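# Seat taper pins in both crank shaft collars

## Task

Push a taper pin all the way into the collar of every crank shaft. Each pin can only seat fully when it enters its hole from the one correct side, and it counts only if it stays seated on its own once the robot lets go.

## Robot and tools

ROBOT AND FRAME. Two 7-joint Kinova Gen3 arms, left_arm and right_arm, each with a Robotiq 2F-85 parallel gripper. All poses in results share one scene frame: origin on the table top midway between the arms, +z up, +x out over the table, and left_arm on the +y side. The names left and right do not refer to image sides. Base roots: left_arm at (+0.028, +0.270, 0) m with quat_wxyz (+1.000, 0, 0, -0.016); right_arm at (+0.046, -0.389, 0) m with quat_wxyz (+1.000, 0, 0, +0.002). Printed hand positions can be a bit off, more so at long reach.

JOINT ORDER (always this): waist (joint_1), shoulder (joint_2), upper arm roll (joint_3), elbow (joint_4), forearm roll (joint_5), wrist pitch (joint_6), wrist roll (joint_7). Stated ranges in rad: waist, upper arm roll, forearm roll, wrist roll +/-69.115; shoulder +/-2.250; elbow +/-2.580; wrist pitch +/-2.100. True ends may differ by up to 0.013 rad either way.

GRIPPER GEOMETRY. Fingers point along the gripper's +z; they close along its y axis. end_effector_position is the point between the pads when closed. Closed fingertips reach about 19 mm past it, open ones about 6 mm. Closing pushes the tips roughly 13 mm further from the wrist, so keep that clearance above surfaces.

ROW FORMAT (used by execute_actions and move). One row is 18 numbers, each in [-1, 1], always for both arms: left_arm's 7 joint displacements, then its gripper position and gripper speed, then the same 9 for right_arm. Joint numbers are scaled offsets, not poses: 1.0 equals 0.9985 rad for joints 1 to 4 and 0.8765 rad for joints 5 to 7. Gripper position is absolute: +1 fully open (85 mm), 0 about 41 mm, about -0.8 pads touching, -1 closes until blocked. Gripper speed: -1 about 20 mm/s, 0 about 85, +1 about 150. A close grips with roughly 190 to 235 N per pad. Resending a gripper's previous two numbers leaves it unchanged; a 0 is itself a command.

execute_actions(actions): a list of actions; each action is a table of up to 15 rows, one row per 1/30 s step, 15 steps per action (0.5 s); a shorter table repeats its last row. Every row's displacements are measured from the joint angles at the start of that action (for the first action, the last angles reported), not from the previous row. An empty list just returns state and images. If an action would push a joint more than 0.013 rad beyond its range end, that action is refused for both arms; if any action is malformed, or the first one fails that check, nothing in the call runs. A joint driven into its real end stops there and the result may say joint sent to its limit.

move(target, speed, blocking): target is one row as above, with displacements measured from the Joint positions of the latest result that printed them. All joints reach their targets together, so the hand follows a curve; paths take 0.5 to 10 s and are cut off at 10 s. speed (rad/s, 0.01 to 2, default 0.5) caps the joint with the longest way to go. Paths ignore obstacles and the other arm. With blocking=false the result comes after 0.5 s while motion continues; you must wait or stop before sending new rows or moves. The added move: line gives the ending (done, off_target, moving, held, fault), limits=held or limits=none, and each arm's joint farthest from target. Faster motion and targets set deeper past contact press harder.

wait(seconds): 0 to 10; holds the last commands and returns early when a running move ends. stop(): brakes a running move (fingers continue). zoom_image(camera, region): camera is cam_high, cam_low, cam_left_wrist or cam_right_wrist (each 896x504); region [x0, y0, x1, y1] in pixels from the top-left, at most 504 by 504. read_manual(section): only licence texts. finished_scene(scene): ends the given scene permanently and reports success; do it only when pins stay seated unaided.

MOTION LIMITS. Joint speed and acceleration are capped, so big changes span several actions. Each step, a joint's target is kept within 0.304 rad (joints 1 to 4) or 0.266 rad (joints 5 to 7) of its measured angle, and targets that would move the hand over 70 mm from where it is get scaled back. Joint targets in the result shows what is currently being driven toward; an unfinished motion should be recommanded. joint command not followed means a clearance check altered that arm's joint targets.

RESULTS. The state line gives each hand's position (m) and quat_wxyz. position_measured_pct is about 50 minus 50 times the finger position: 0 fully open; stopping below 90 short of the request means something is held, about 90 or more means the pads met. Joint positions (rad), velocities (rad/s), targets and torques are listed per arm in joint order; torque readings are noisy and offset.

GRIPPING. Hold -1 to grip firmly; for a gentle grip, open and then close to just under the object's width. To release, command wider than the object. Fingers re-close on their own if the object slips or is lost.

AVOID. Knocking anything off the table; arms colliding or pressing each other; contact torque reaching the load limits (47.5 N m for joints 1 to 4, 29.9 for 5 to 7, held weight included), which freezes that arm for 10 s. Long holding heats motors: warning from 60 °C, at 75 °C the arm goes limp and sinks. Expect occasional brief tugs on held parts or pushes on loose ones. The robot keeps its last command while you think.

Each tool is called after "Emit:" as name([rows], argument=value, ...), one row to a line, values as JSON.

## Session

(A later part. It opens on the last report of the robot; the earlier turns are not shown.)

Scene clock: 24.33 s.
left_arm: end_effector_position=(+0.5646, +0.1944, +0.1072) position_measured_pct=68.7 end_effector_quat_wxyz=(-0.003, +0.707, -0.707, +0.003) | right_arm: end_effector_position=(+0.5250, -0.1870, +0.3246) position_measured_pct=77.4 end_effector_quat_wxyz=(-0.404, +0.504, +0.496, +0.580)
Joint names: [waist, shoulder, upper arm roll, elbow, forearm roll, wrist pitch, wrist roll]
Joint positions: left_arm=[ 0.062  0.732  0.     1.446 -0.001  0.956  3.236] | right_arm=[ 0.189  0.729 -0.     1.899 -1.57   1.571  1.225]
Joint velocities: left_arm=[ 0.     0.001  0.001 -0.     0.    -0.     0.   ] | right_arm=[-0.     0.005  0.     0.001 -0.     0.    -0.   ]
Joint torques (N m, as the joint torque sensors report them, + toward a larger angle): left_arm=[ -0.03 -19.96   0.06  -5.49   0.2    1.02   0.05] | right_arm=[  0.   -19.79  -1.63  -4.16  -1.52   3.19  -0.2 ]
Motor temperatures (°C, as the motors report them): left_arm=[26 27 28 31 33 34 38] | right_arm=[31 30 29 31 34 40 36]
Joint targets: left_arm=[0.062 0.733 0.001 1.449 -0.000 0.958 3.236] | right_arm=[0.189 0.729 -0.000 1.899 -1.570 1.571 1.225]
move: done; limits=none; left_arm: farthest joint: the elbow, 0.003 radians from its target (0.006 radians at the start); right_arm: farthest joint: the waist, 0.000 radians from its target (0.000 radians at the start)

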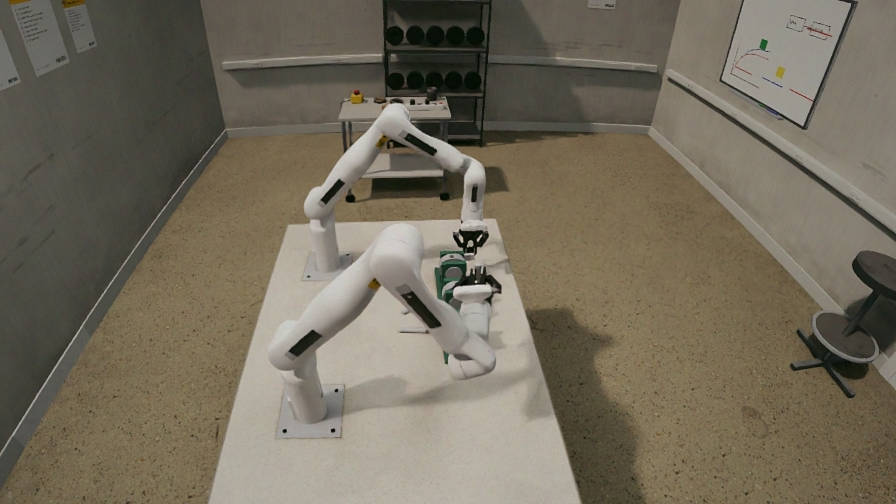

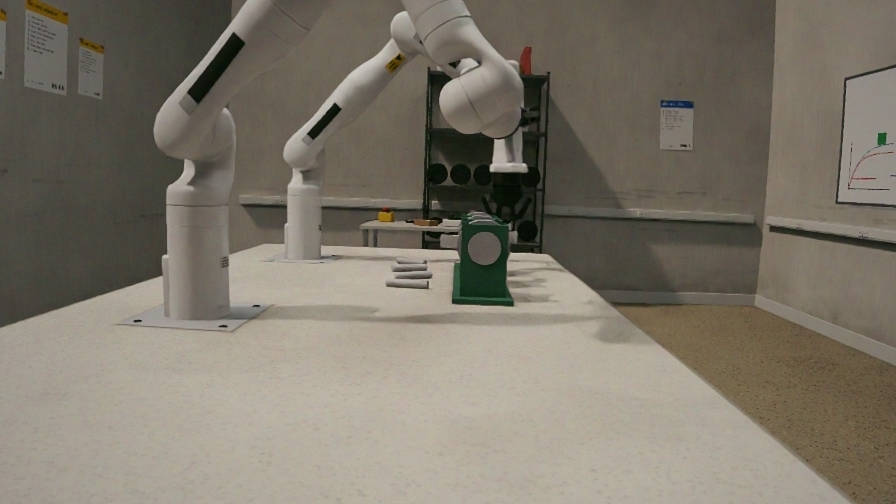

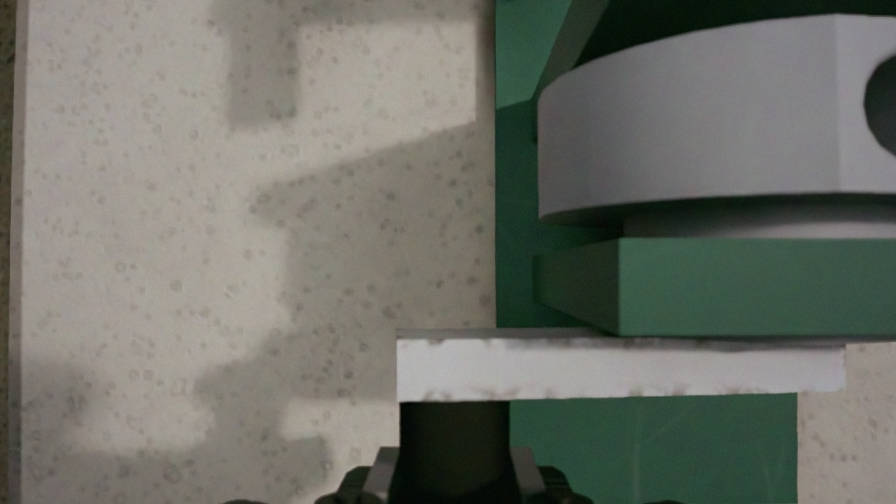

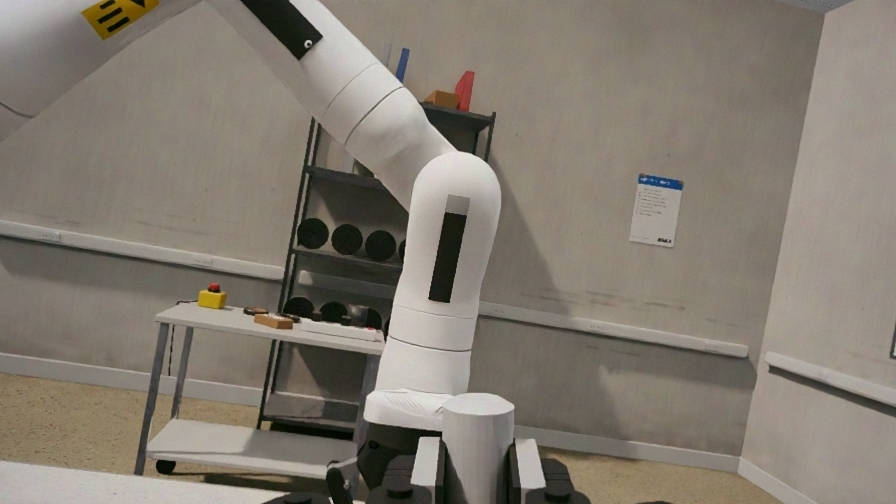

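Emit:
execute_actions([
  [[0,0,0,0,0,0,0,0.1,1, 0,0.06,0,0.035,0,0,0.05,-1,0]],
  [[0,-0.04,0,-0.02,0,0.07,0,0.1,1, 0,0.06,0,0.035,0,0,0.05,-1,0]],
  [[0,-0.045,0,-0.02,0,0.07,0,0.1,1, 0,0.05,0,0.03,0,0,0.03,-1,0]],
])

Scene clock: 26.57 s.
left_arm: end_effector_position=(+0.5581, +0.1950, +0.1633) position_measured_pct=45.2 end_effector_quat_wxyz=(-0.003, +0.707, -0.707, +0.003) | right_arm: end_effector_position=(+0.4960, -0.1815, +0.2422) position_measured_pct=77.4 end_effector_quat_wxyz=(-0.448, +0.541, +0.455, +0.547)
Joint names: [waist, shoulder, upper arm roll, elbow, forearm roll, wrist pitch, wrist roll]
Joint positions: left_arm=[ 0.062  0.647  0.     1.406 -0.001  1.079  3.236] | right_arm=[ 0.189  0.897 -0.     1.999 -1.57   1.571  1.339]
Joint velocities: left_arm=[ 0.001 -0.003 -0.002 -0.001  0.     0.001 -0.   ] | right_arm=[ 0.     0.003 -0.002 -0.001 -0.    -0.001  0.   ]
Joint torques (N m, as the joint torque sensors report them, + toward a larger angle): left_arm=[ -0.18 -20.88   0.04  -8.22  -0.03   0.08   0.1 ] | right_arm=[  0.   -19.16  -2.29  -2.05  -0.6    3.36   0.  ]
Motor temperatures (°C, as the motors report them): left_arm=[26 27 28 31 33 34 38] | right_arm=[31 30 29 31 34 40 36]
Joint targets: left_arm=[0.062 0.647 0.000 1.406 -0.001 1.079 3.236] | right_arm=[0.189 0.898 -0.000 1.999 -1.570 1.571 1.339]

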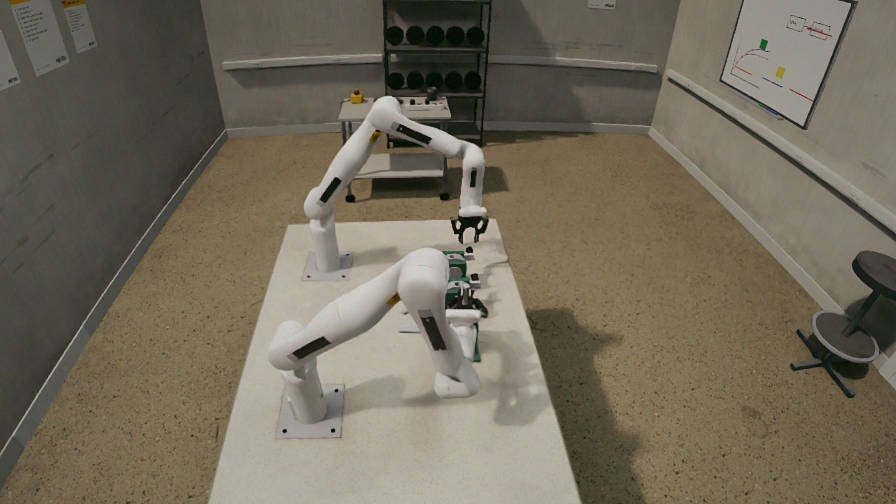

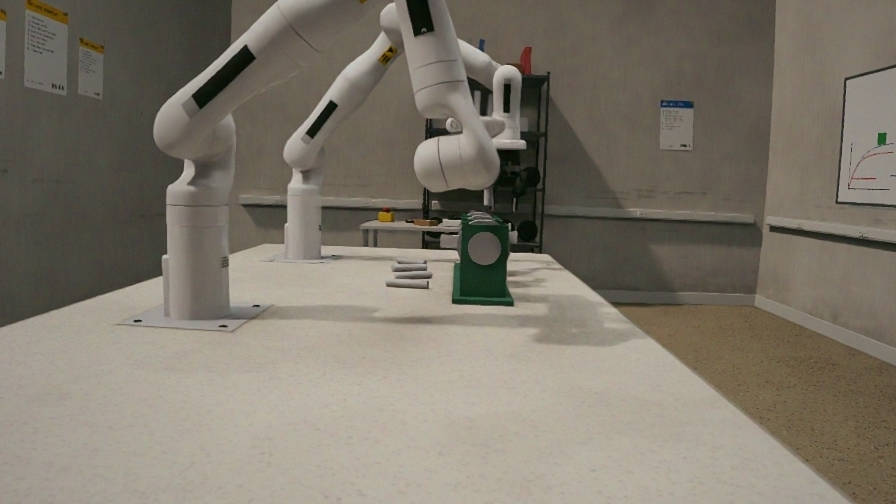

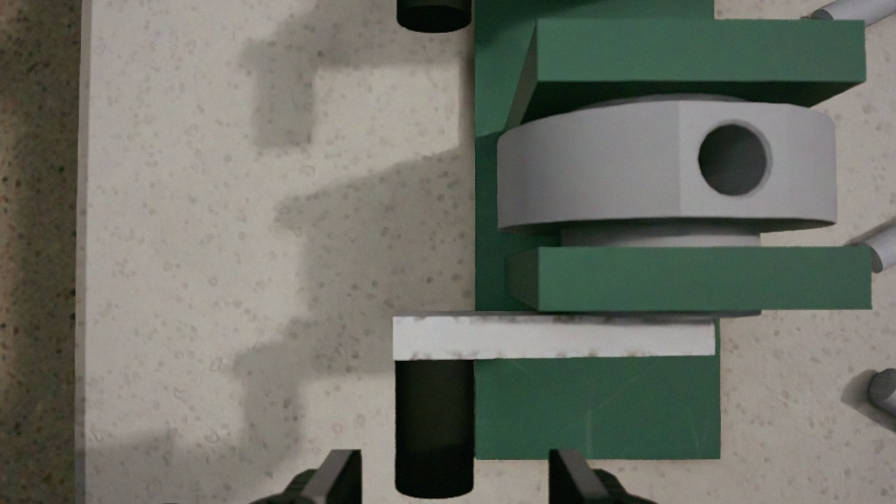

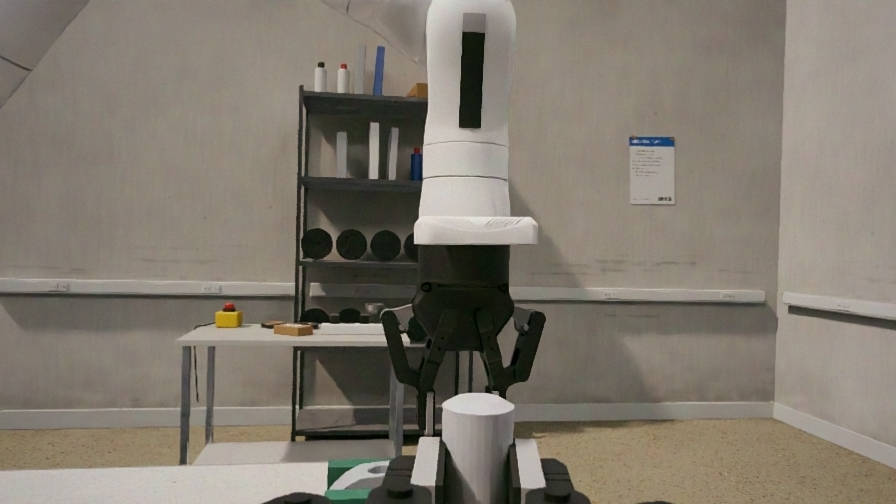

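Emit:
move(target=[0.06,-0.186,0,0.131,0,0.074,0.068,0.1,1, 0,0,0,0,0,0,-0.016,-1,0], speed=0.4)

Scene clock: 27.83 s.
left_arm: end_effector_position=(+0.4915, +0.1730, +0.2197) position_measured_pct=45.2 end_effector_quat_wxyz=(+0.000, +0.707, -0.707, -0.000) | right_arm: end_effector_position=(+0.4960, -0.1815, +0.2422) position_measured_pct=77.4 end_effector_quat_wxyz=(-0.452, +0.544, +0.452, +0.544)
Joint names: [waist, shoulder, upper arm roll, elbow, forearm roll, wrist pitch, wrist roll]
Joint positions: left_arm=[ 0.121  0.462  0.     1.537 -0.001  1.144  3.295] | right_arm=[ 0.189  0.897 -0.     1.999 -1.57   1.571  1.325]
Joint velocities: left_arm=[ 0.    -0.003 -0.001 -0.    -0.     0.001 -0.   ] | right_arm=[ 0.     0.001  0.     0.001  0.     0.    -0.   ]
Joint torques (N m, as the joint torque sensors report them, + toward a larger angle): left_arm=[  0.   -18.14  -0.13  -8.39   0.2   -0.07  -0.09] | right_arm=[ -0.22 -19.61  -1.95  -1.92  -0.78   3.39  -0.06]
Motor temperatures (°C, as the motors report them): left_arm=[26 27 28 31 33 34 38] | right_arm=[31 30 29 31 34 40 36]
Joint targets: left_arm=[0.121 0.461 0.000 1.537 -0.001 1.144 3.295] | right_arm=[0.189 0.897 -0.000 1.999 -1.570 1.571 1.325]
move: done; limits=none; left_arm: farthest joint: the waist, 0.001 radians from its target (0.060 radians at the start); right_arm: farthest joint: the waist, 0.000 radians from its target (0.000 radians at the start)

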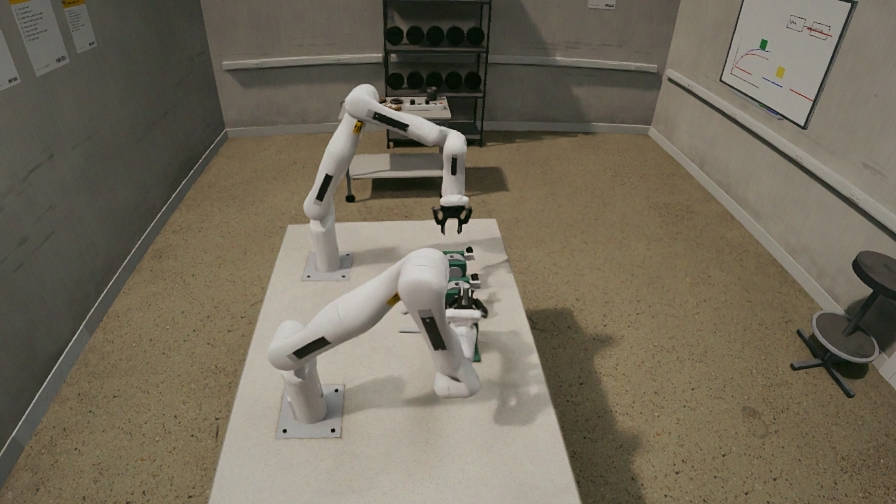

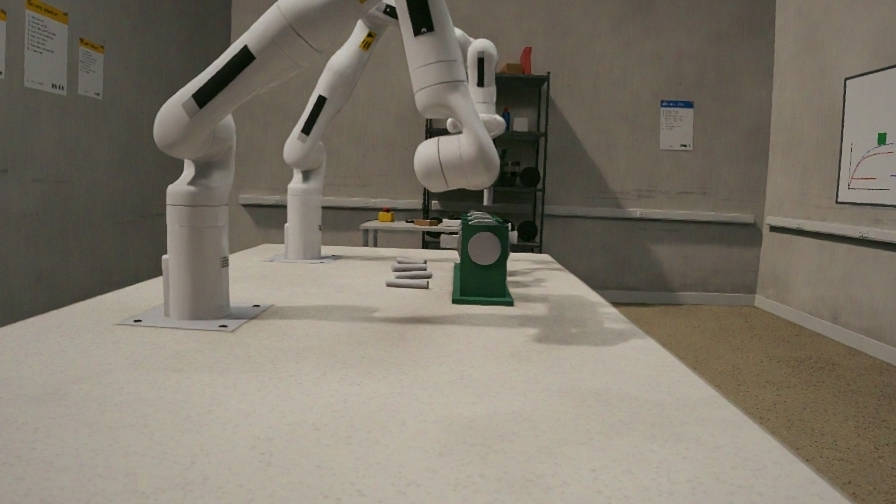

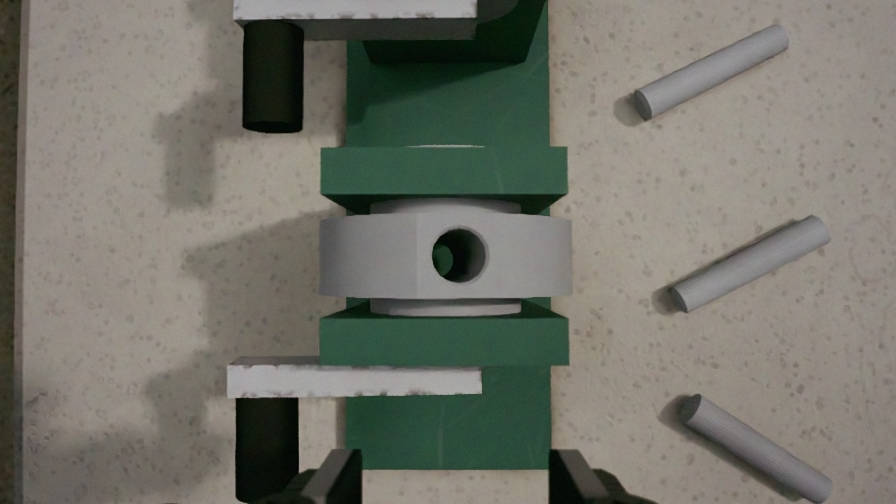

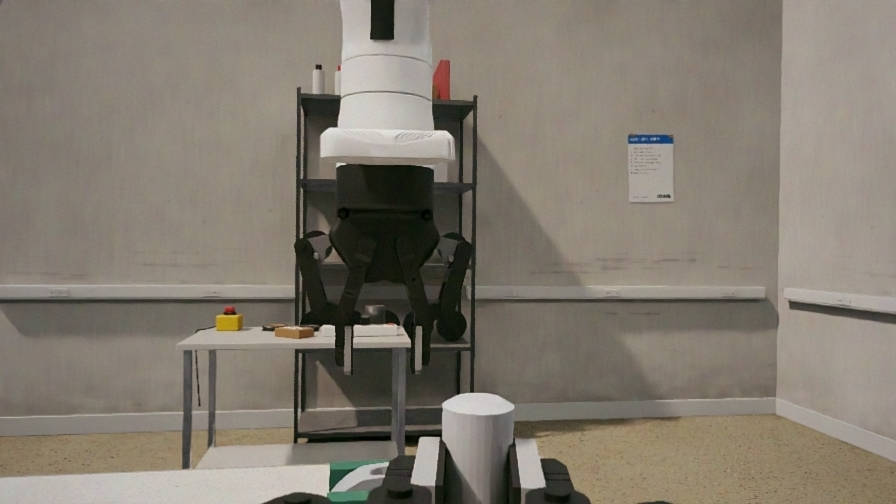

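Emit:
move(target=[-0.059,0.221,0,-0.151,0,-0.08,-0.067,-1,1, 0,0,0,0,0,0,0,-1,0], speed=0.4)

Emit:
move(target=[0,0.017,0,0.018,0,-0.04,0,-1,1, 0,0,0,0,0,0,0,-1,0], speed=0.05)

Scene clock: 29.57 s.
left_arm: end_effector_position=(+0.5643, +0.1939, +0.1500) position_measured_pct=91.7 end_effector_quat_wxyz=(+0.000, +0.707, -0.707, -0.000) | right_arm: end_effector_position=(+0.4960, -0.1815, +0.2422) position_measured_pct=77.4 end_effector_quat_wxyz=(-0.452, +0.544, +0.452, +0.544)
Joint names: [waist, shoulder, upper arm roll, elbow, forearm roll, wrist pitch, wrist roll]
Joint positions: left_arm=[ 0.063  0.682  0.     1.386 -0.001  1.073  3.237] | right_arm=[ 0.189  0.897 -0.     1.999 -1.57   1.571  1.325]
Joint velocities: left_arm=[-0.001  0.002 -0.002 -0.     0.     0.    -0.   ] | right_arm=[ 0.    -0.001 -0.     0.001 -0.001 -0.     0.   ]
Joint torques (N m, as the joint torque sensors report them, + toward a larger angle): left_arm=[ -0.4  -21.53   0.39  -8.36   0.01  -0.63   0.13] | right_arm=[  0.17 -19.11  -1.94  -1.86  -0.76   3.37   0.14]
Motor temperatures (°C, as the motors report them): left_arm=[26 27 28 31 33 34 38] | right_arm=[31 30 29 31 34 40 36]
Joint targets: left_arm=[0.062 0.682 0.000 1.386 -0.001 1.073 3.237] | right_arm=[0.189 0.897 -0.000 1.999 -1.570 1.571 1.325]
move: done; limits=none; left_arm: farthest joint: the waist, 0.000 radians from its target (0.059 radians at the start); right_arm: farthest joint: the waist, 0.000 radians from its target (0.000 radians at the start)

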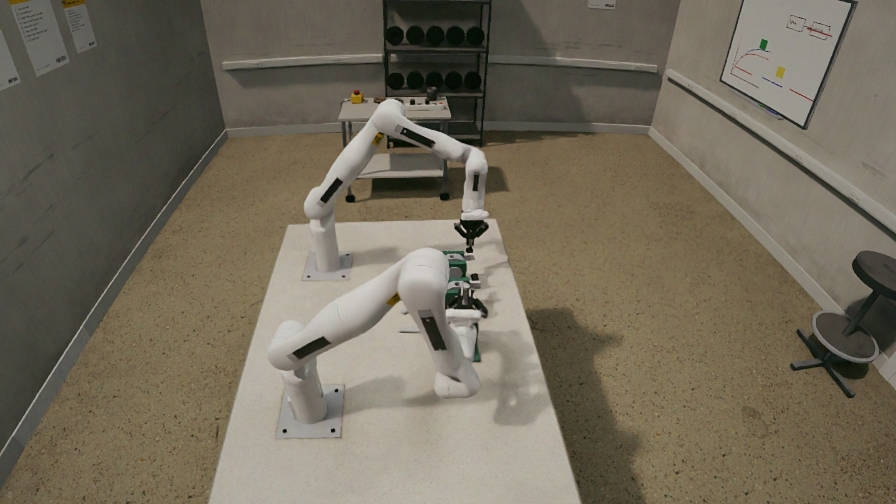

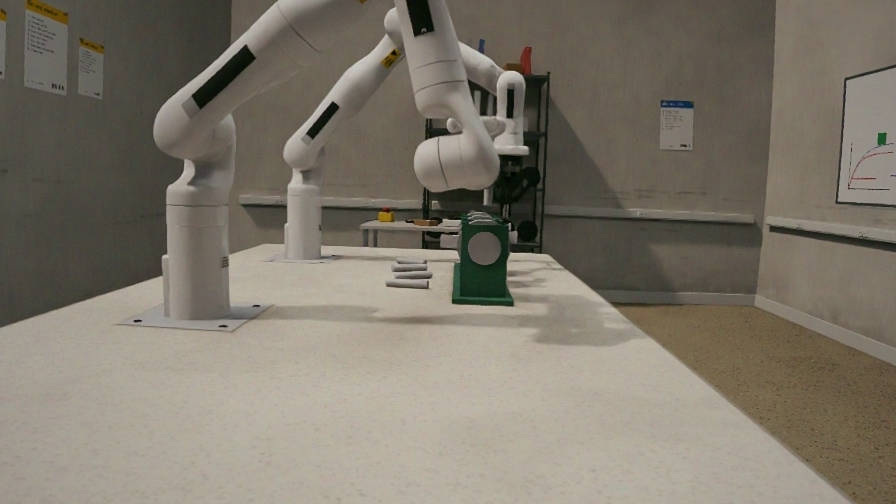

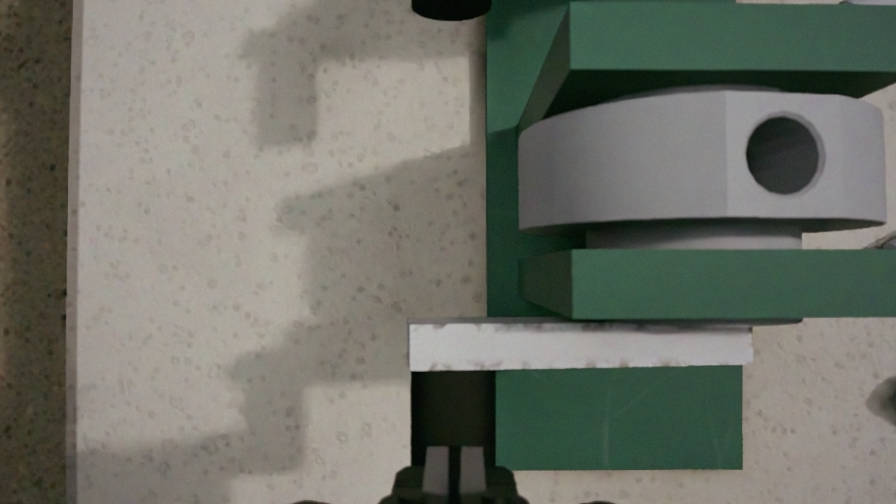

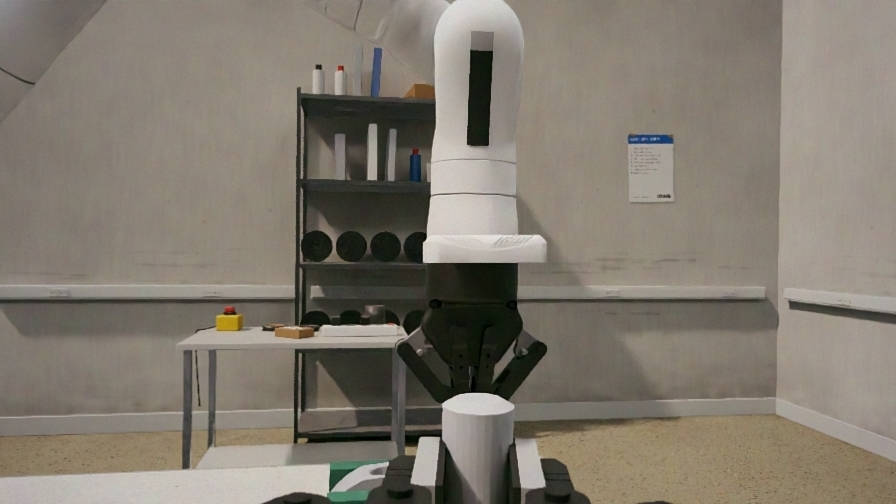

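Scene clock: 30.50 s.
left_arm: end_effector_position=(+0.5646, +0.1939, +0.1362) position_measured_pct=91.7 end_effector_quat_wxyz=(-0.000, +0.707, -0.707, +0.000) | right_arm: end_effector_position=(+0.4960, -0.1815, +0.2422) position_measured_pct=77.4 end_effector_quat_wxyz=(-0.452, +0.544, +0.452, +0.544)
Joint names: [waist, shoulder, upper arm roll, elbow, forearm roll, wrist pitch, wrist roll]
Joint positions: left_arm=[ 0.063  0.699  0.     1.404 -0.001  1.038  3.237] | right_arm=[ 0.189  0.897 -0.     1.999 -1.57   1.571  1.325]
Joint velocities: left_arm=[-0.001  0.    -0.001 -0.    -0.    -0.    -0.   ] | right_arm=[-0.     0.001  0.    -0.     0.    -0.    -0.   ]
Joint torques (N m, as the joint torque sensors report them, + toward a larger angle): left_arm=[  0.21 -21.28  -0.05  -8.09  -0.12  -0.38   0.2 ] | right_arm=[ -0.28 -19.51  -2.12  -1.74  -0.86   3.43  -0.17]
Motor temperatures (°C, as the motors report them): left_arm=[26 27 28 31 33 34 38] | right_arm=[31 30 29 31 34 40 36]
Joint targets: left_arm=[0.063 0.699 0.000 1.404 -0.001 1.038 3.237] | right_arm=[0.189 0.897 -0.000 1.999 -1.570 1.571 1.325]
move: done; limits=none; left_arm: farthest joint: the waist, 0.000 radians from its target (0.000 radians at the start); right_arm: farthest joint: the waist, 0.000 radians from its target (0.000 radians at the start)

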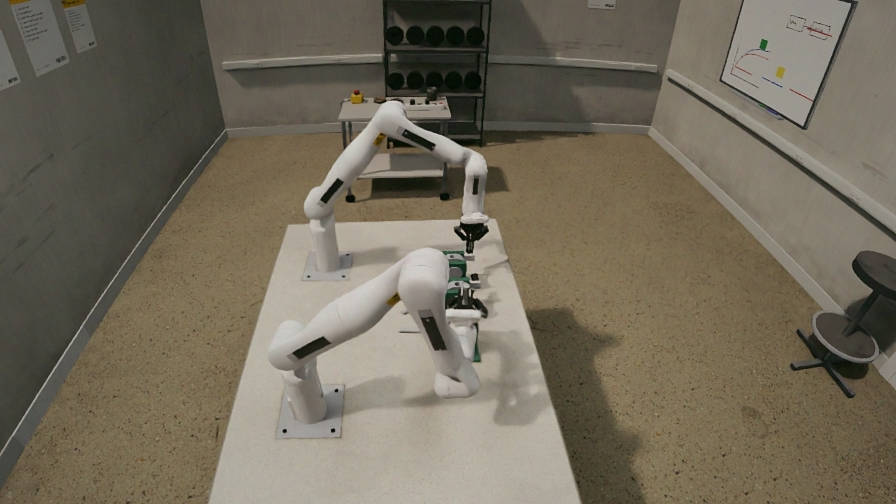

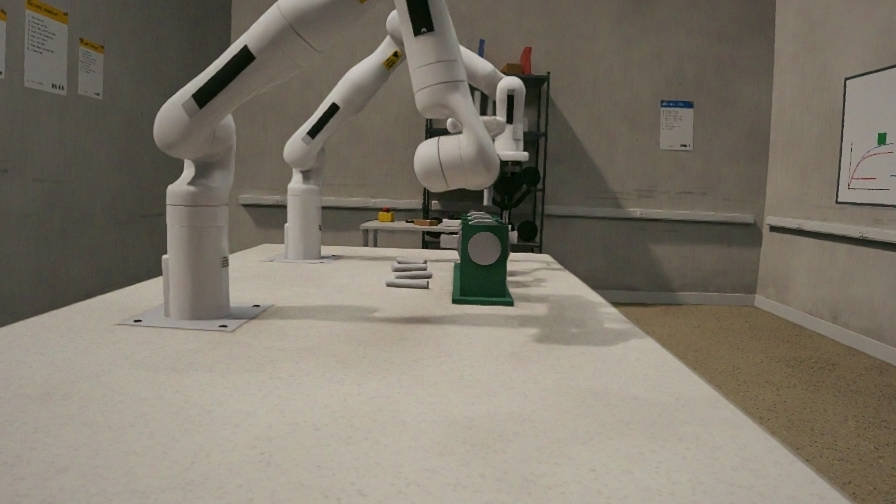

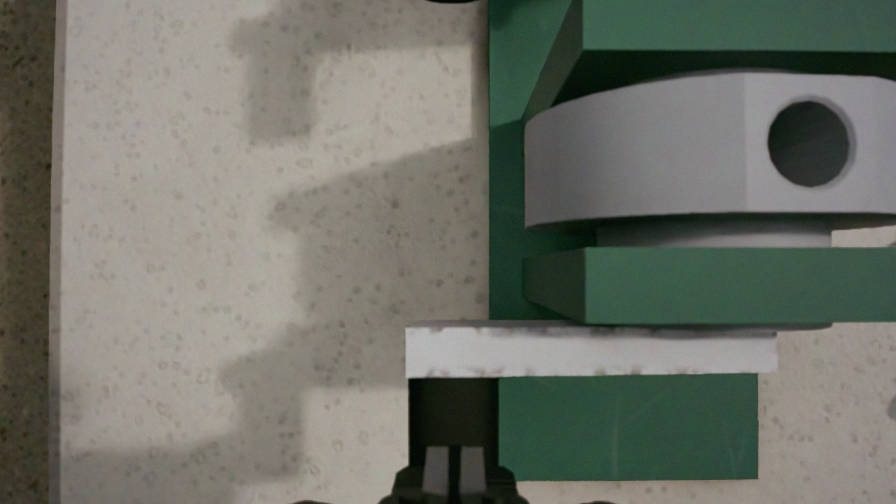

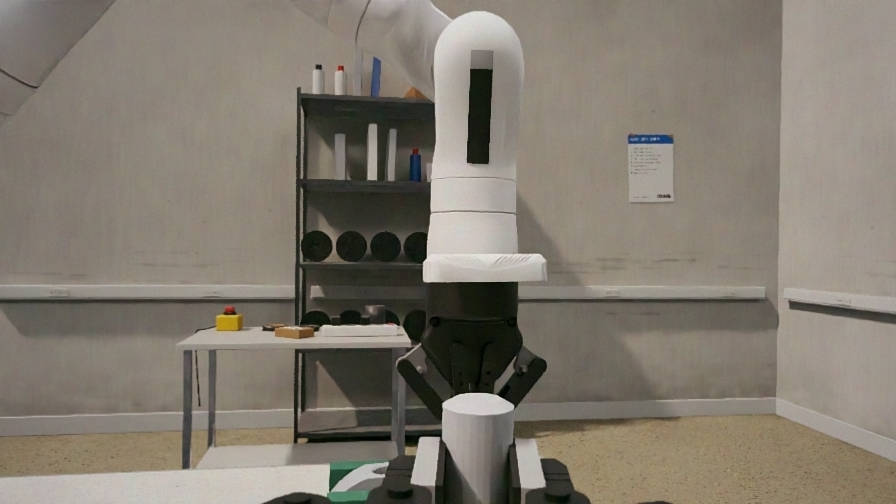

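Emit:
move(target=[0,0.005,0,0.005,0,-0.0115,0,-1,1, 0,0,0,0,0,0,0,-1,0], speed=0.03)

Emit:
move(target=[0.058,-0.243,0,0.128,0,0.133,0.066,0,1, 0,0,0,0,0,0,0,-1,0], speed=0.5)

Scene clock: 31.67 s.
left_arm: end_effector_position=(+0.5649, +0.1939, +0.1325) position_measured_pct=91.7 end_effector_quat_wxyz=(-0.001, +0.707, -0.707, +0.000) | right_arm: end_effector_position=(+0.4960, -0.1815, +0.2422) position_measured_pct=77.4 end_effector_quat_wxyz=(-0.452, +0.544, +0.452, +0.544)
Joint names: [waist, shoulder, upper arm roll, elbow, forearm roll, wrist pitch, wrist roll]
Joint positions: left_arm=[ 0.062  0.703  0.     1.409 -0.001  1.028  3.237] | right_arm=[ 0.189  0.897 -0.     1.999 -1.57   1.571  1.325]
Joint velocities: left_arm=[ 0. -0.  0.  0. -0.  0.  0.] | right_arm=[ 0.    -0.     0.     0.001  0.    -0.     0.   ]
Joint torques (N m, as the joint torque sensors report them, + toward a larger angle): left_arm=[  0.23 -20.64  -0.05  -7.34  -0.01  -0.13  -0.12] | right_arm=[ -0.13 -19.31  -2.03  -1.59  -0.83   3.54   0.2 ]
Motor temperatures (°C, as the motors report them): left_arm=[26 27 28 31 33 34 38] | right_arm=[31 30 29 31 34 40 36]
Joint targets: left_arm=[0.063 0.704 0.000 1.409 -0.001 1.028 3.237] | right_arm=[0.189 0.897 -0.000 1.999 -1.570 1.571 1.325]
move: done; limits=none; left_arm: farthest joint: the waist, 0.001 radians from its target (0.000 radians at the start); right_arm: farthest joint: the waist, 0.000 radians from its target (0.000 radians at the start)

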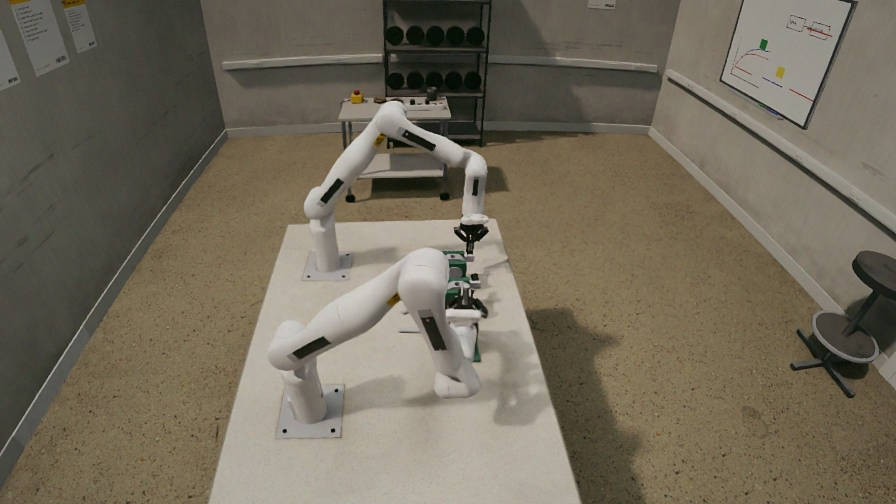

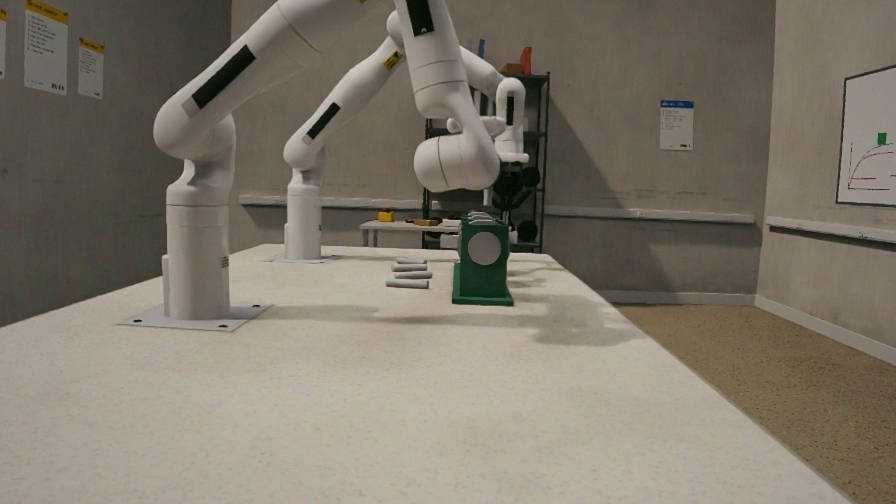

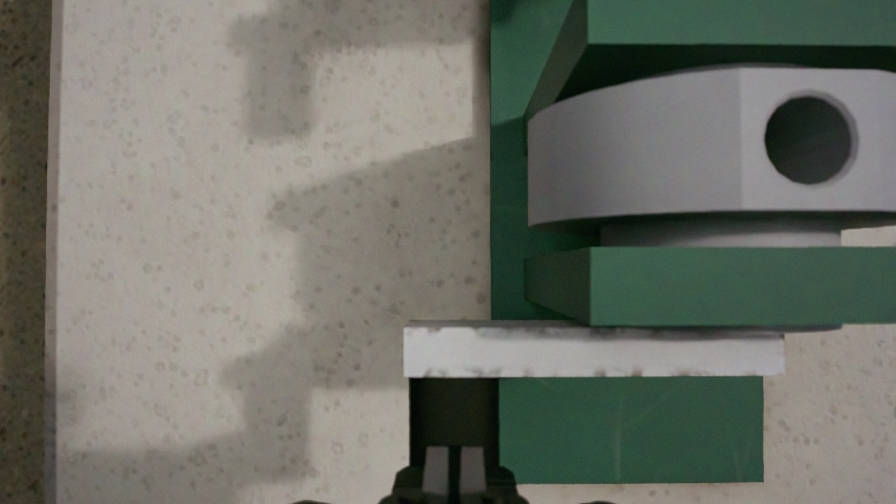

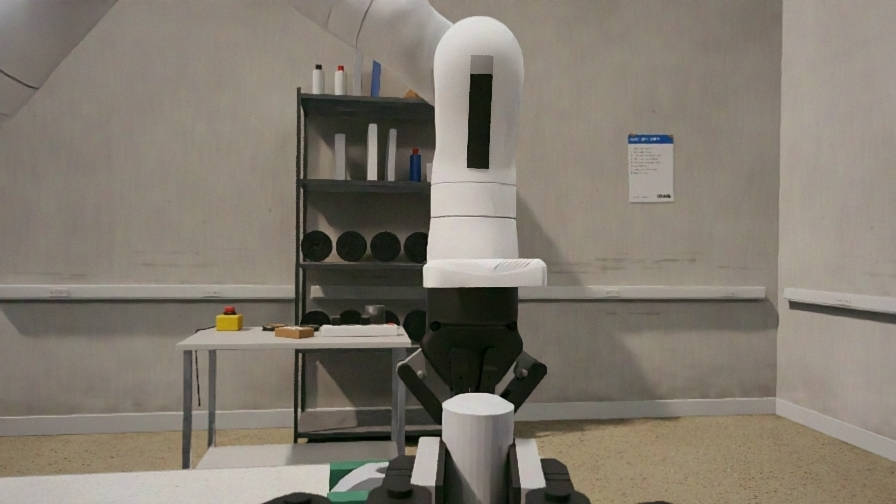

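Scene clock: 32.70 s.
left_arm: end_effector_position=(+0.4915, +0.1735, +0.2203) position_measured_pct=50.0 end_effector_quat_wxyz=(-0.000, +0.707, -0.707, -0.000) | right_arm: end_effector_position=(+0.4960, -0.1815, +0.2422) position_measured_pct=77.4 end_effector_quat_wxyz=(-0.452, +0.544, +0.452, +0.544)
Joint names: [waist, shoulder, upper arm roll, elbow, forearm roll, wrist pitch, wrist roll]
Joint positions: left_arm=[ 0.12   0.461  0.     1.537 -0.001  1.145  3.294] | right_arm=[ 0.189  0.897 -0.     1.999 -1.57   1.571  1.325]
Joint velocities: left_arm=[ 0.    -0.002 -0.001 -0.    -0.     0.002 -0.   ] | right_arm=[ 0.     0.     0.     0.001 -0.001 -0.001  0.   ]
Joint torques (N m, as the joint torque sensors report them, + toward a larger angle): left_arm=[  0.11 -17.29  -0.04  -8.39  -0.03  -0.01  -0.09] | right_arm=[  0.21 -19.72  -2.11  -1.5   -0.76   3.31  -0.07]
Motor temperatures (°C, as the motors report them): left_arm=[26 27 28 31 33 34 38] | right_arm=[31 30 29 31 34 40 36]
Joint targets: left_arm=[0.120 0.461 0.000 1.537 -0.001 1.145 3.294] | right_arm=[0.189 0.897 -0.000 1.999 -1.570 1.571 1.325]
move: done; limits=none; left_arm: farthest joint: the waist, 0.000 radians from its target (0.057 radians at the start); right_arm: farthest joint: the waist, 0.000 radians from its target (0.000 radians at the start)

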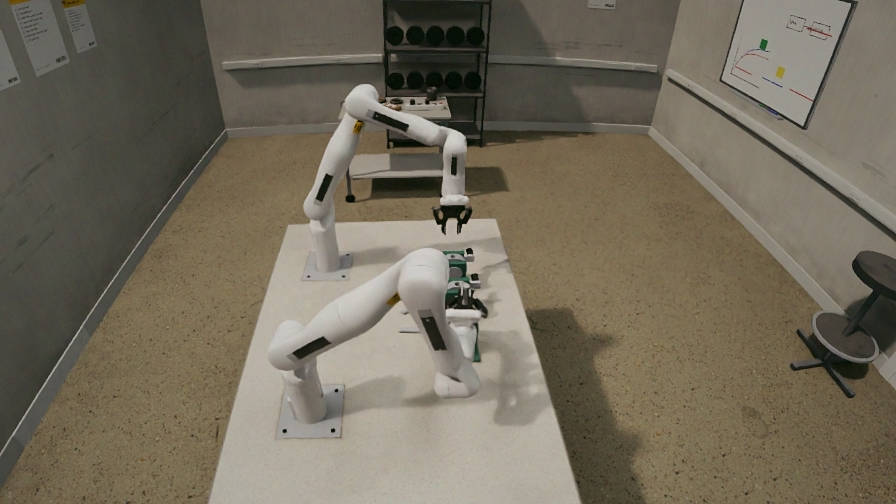

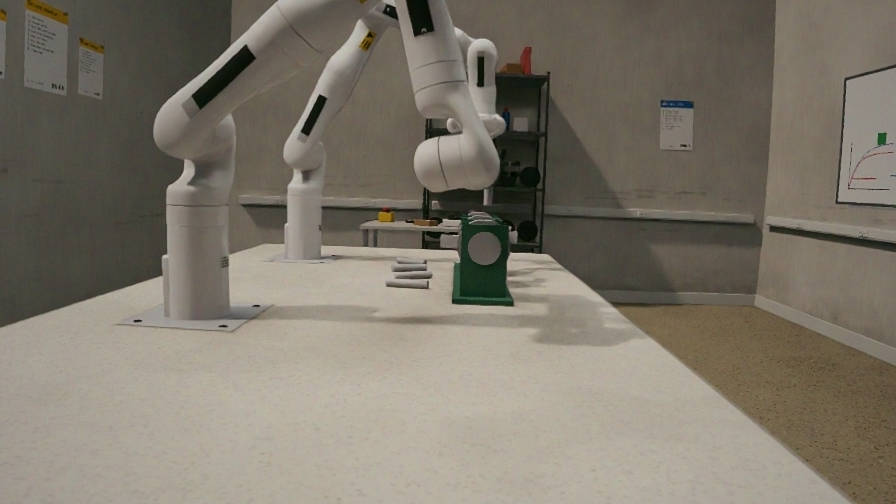

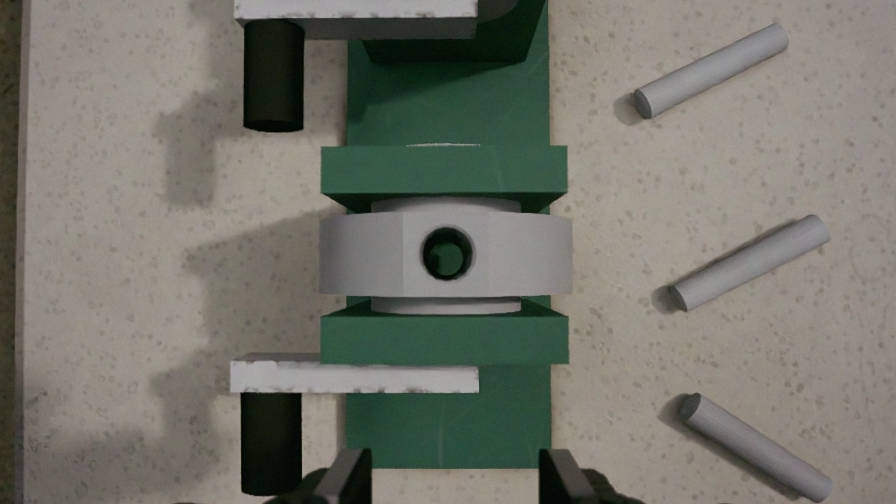

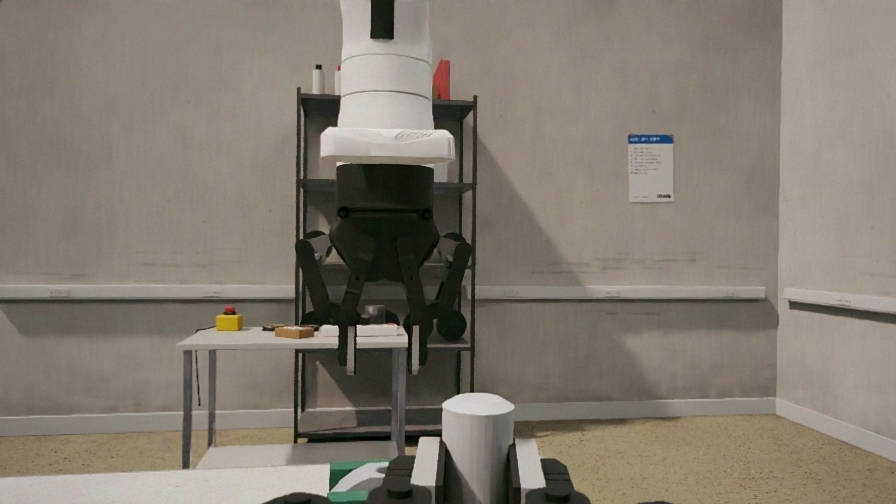

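Emit:
zoom_image(camera="cam_left_wrist", region=[600,0,896,504])

Region (600, 0, 896, 504) of cam_left_wrist's 896x504 image, scaled by 1.000; it fills the left 296 columns of this view, and the rest is white.

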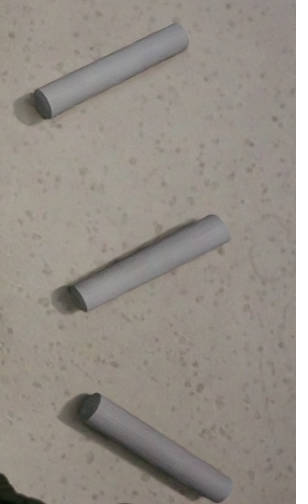

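Emit:
move(target=[0.312,-0.1,0,0.69,0,-0.673,-0.918,0,1, 0,0,0,0,0,0,0,-1,0], speed=0.8)

Scene clock: 35.23 s.
left_arm: end_effector_position=(+0.2976, +0.1071, +0.1000) position_measured_pct=50.0 end_effector_quat_wxyz=(+0.000, -0.225, +0.974, +0.000) | right_arm: end_effector_position=(+0.4960, -0.1815, +0.2422) position_measured_pct=77.4 end_effector_quat_wxyz=(-0.452, +0.544, +0.452, +0.544)
Joint names: [waist, shoulder, upper arm roll, elbow, forearm roll, wrist pitch, wrist roll]
Joint positions: left_arm=[ 0.432  0.361  0.     2.226 -0.001  0.555  2.49 ] | right_arm=[ 0.189  0.897 -0.     1.999 -1.57   1.571  1.325]
Joint velocities: left_arm=[ 0.002 -0.002  0.001  0.     0.     0.     0.   ] | right_arm=[-0.     0.001  0.001 -0.001  0.    -0.001  0.   ]
Joint torques (N m, as the joint torque sensors report them, + toward a larger angle): left_arm=[  0.14 -11.81  -0.32  -4.91   0.03   0.09  -0.43] | right_arm=[ -0.15 -19.23  -2.08  -1.54  -0.52   3.6   -0.16]
Motor temperatures (°C, as the motors report them): left_arm=[26 27 28 31 33 34 38] | right_arm=[31 30 29 31 34 40 36]
Joint targets: left_arm=[0.432 0.361 0.000 2.226 -0.001 0.555 2.490] | right_arm=[0.189 0.897 -0.000 1.999 -1.570 1.571 1.325]
move: done; limits=none; left_arm: farthest joint: the waist, 0.000 radians from its target (0.311 radians at the start); right_arm: farthest joint: the waist, 0.000 radians from its target (0.000 radians at the start)

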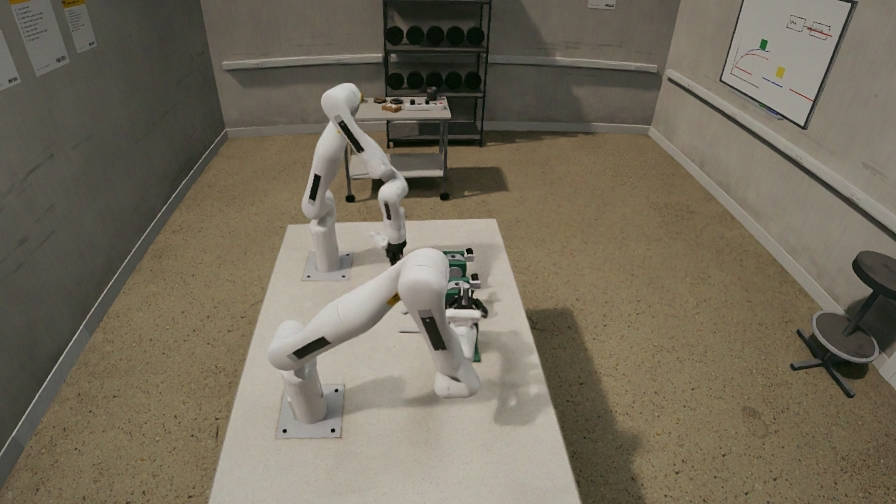

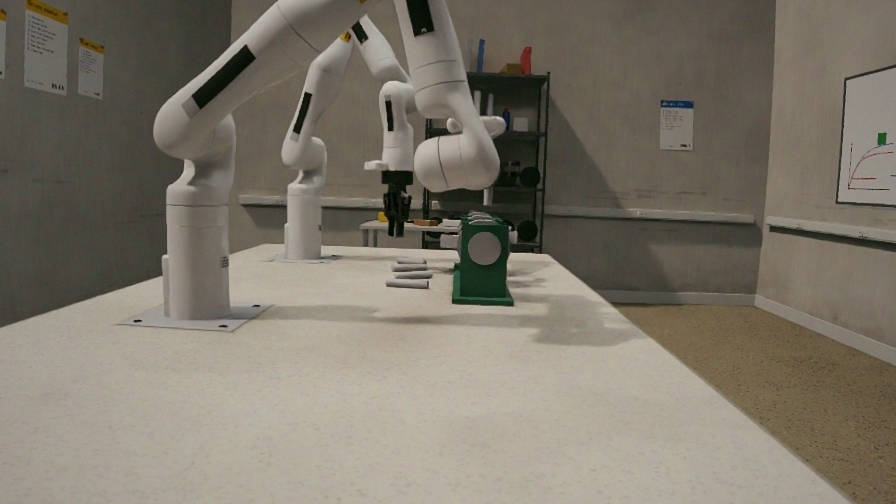

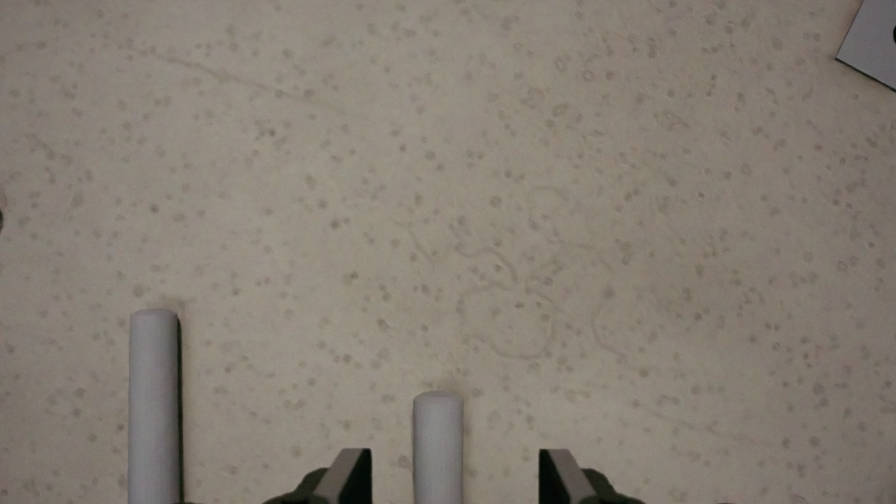

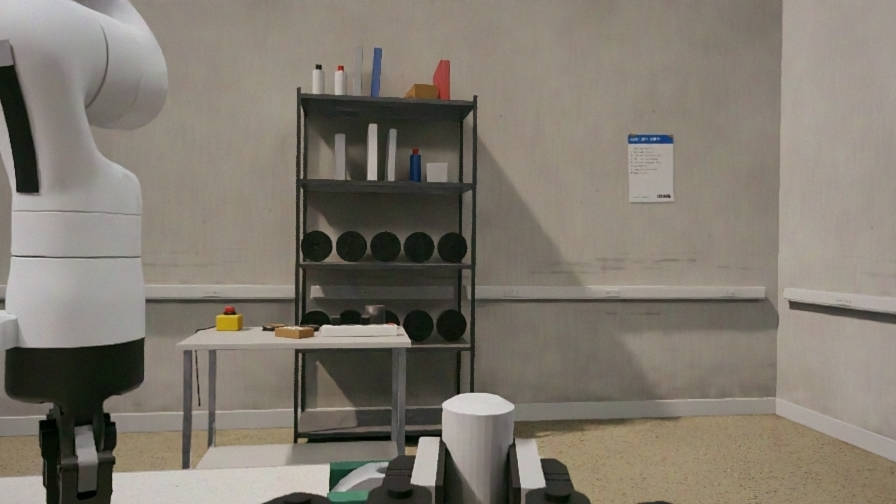

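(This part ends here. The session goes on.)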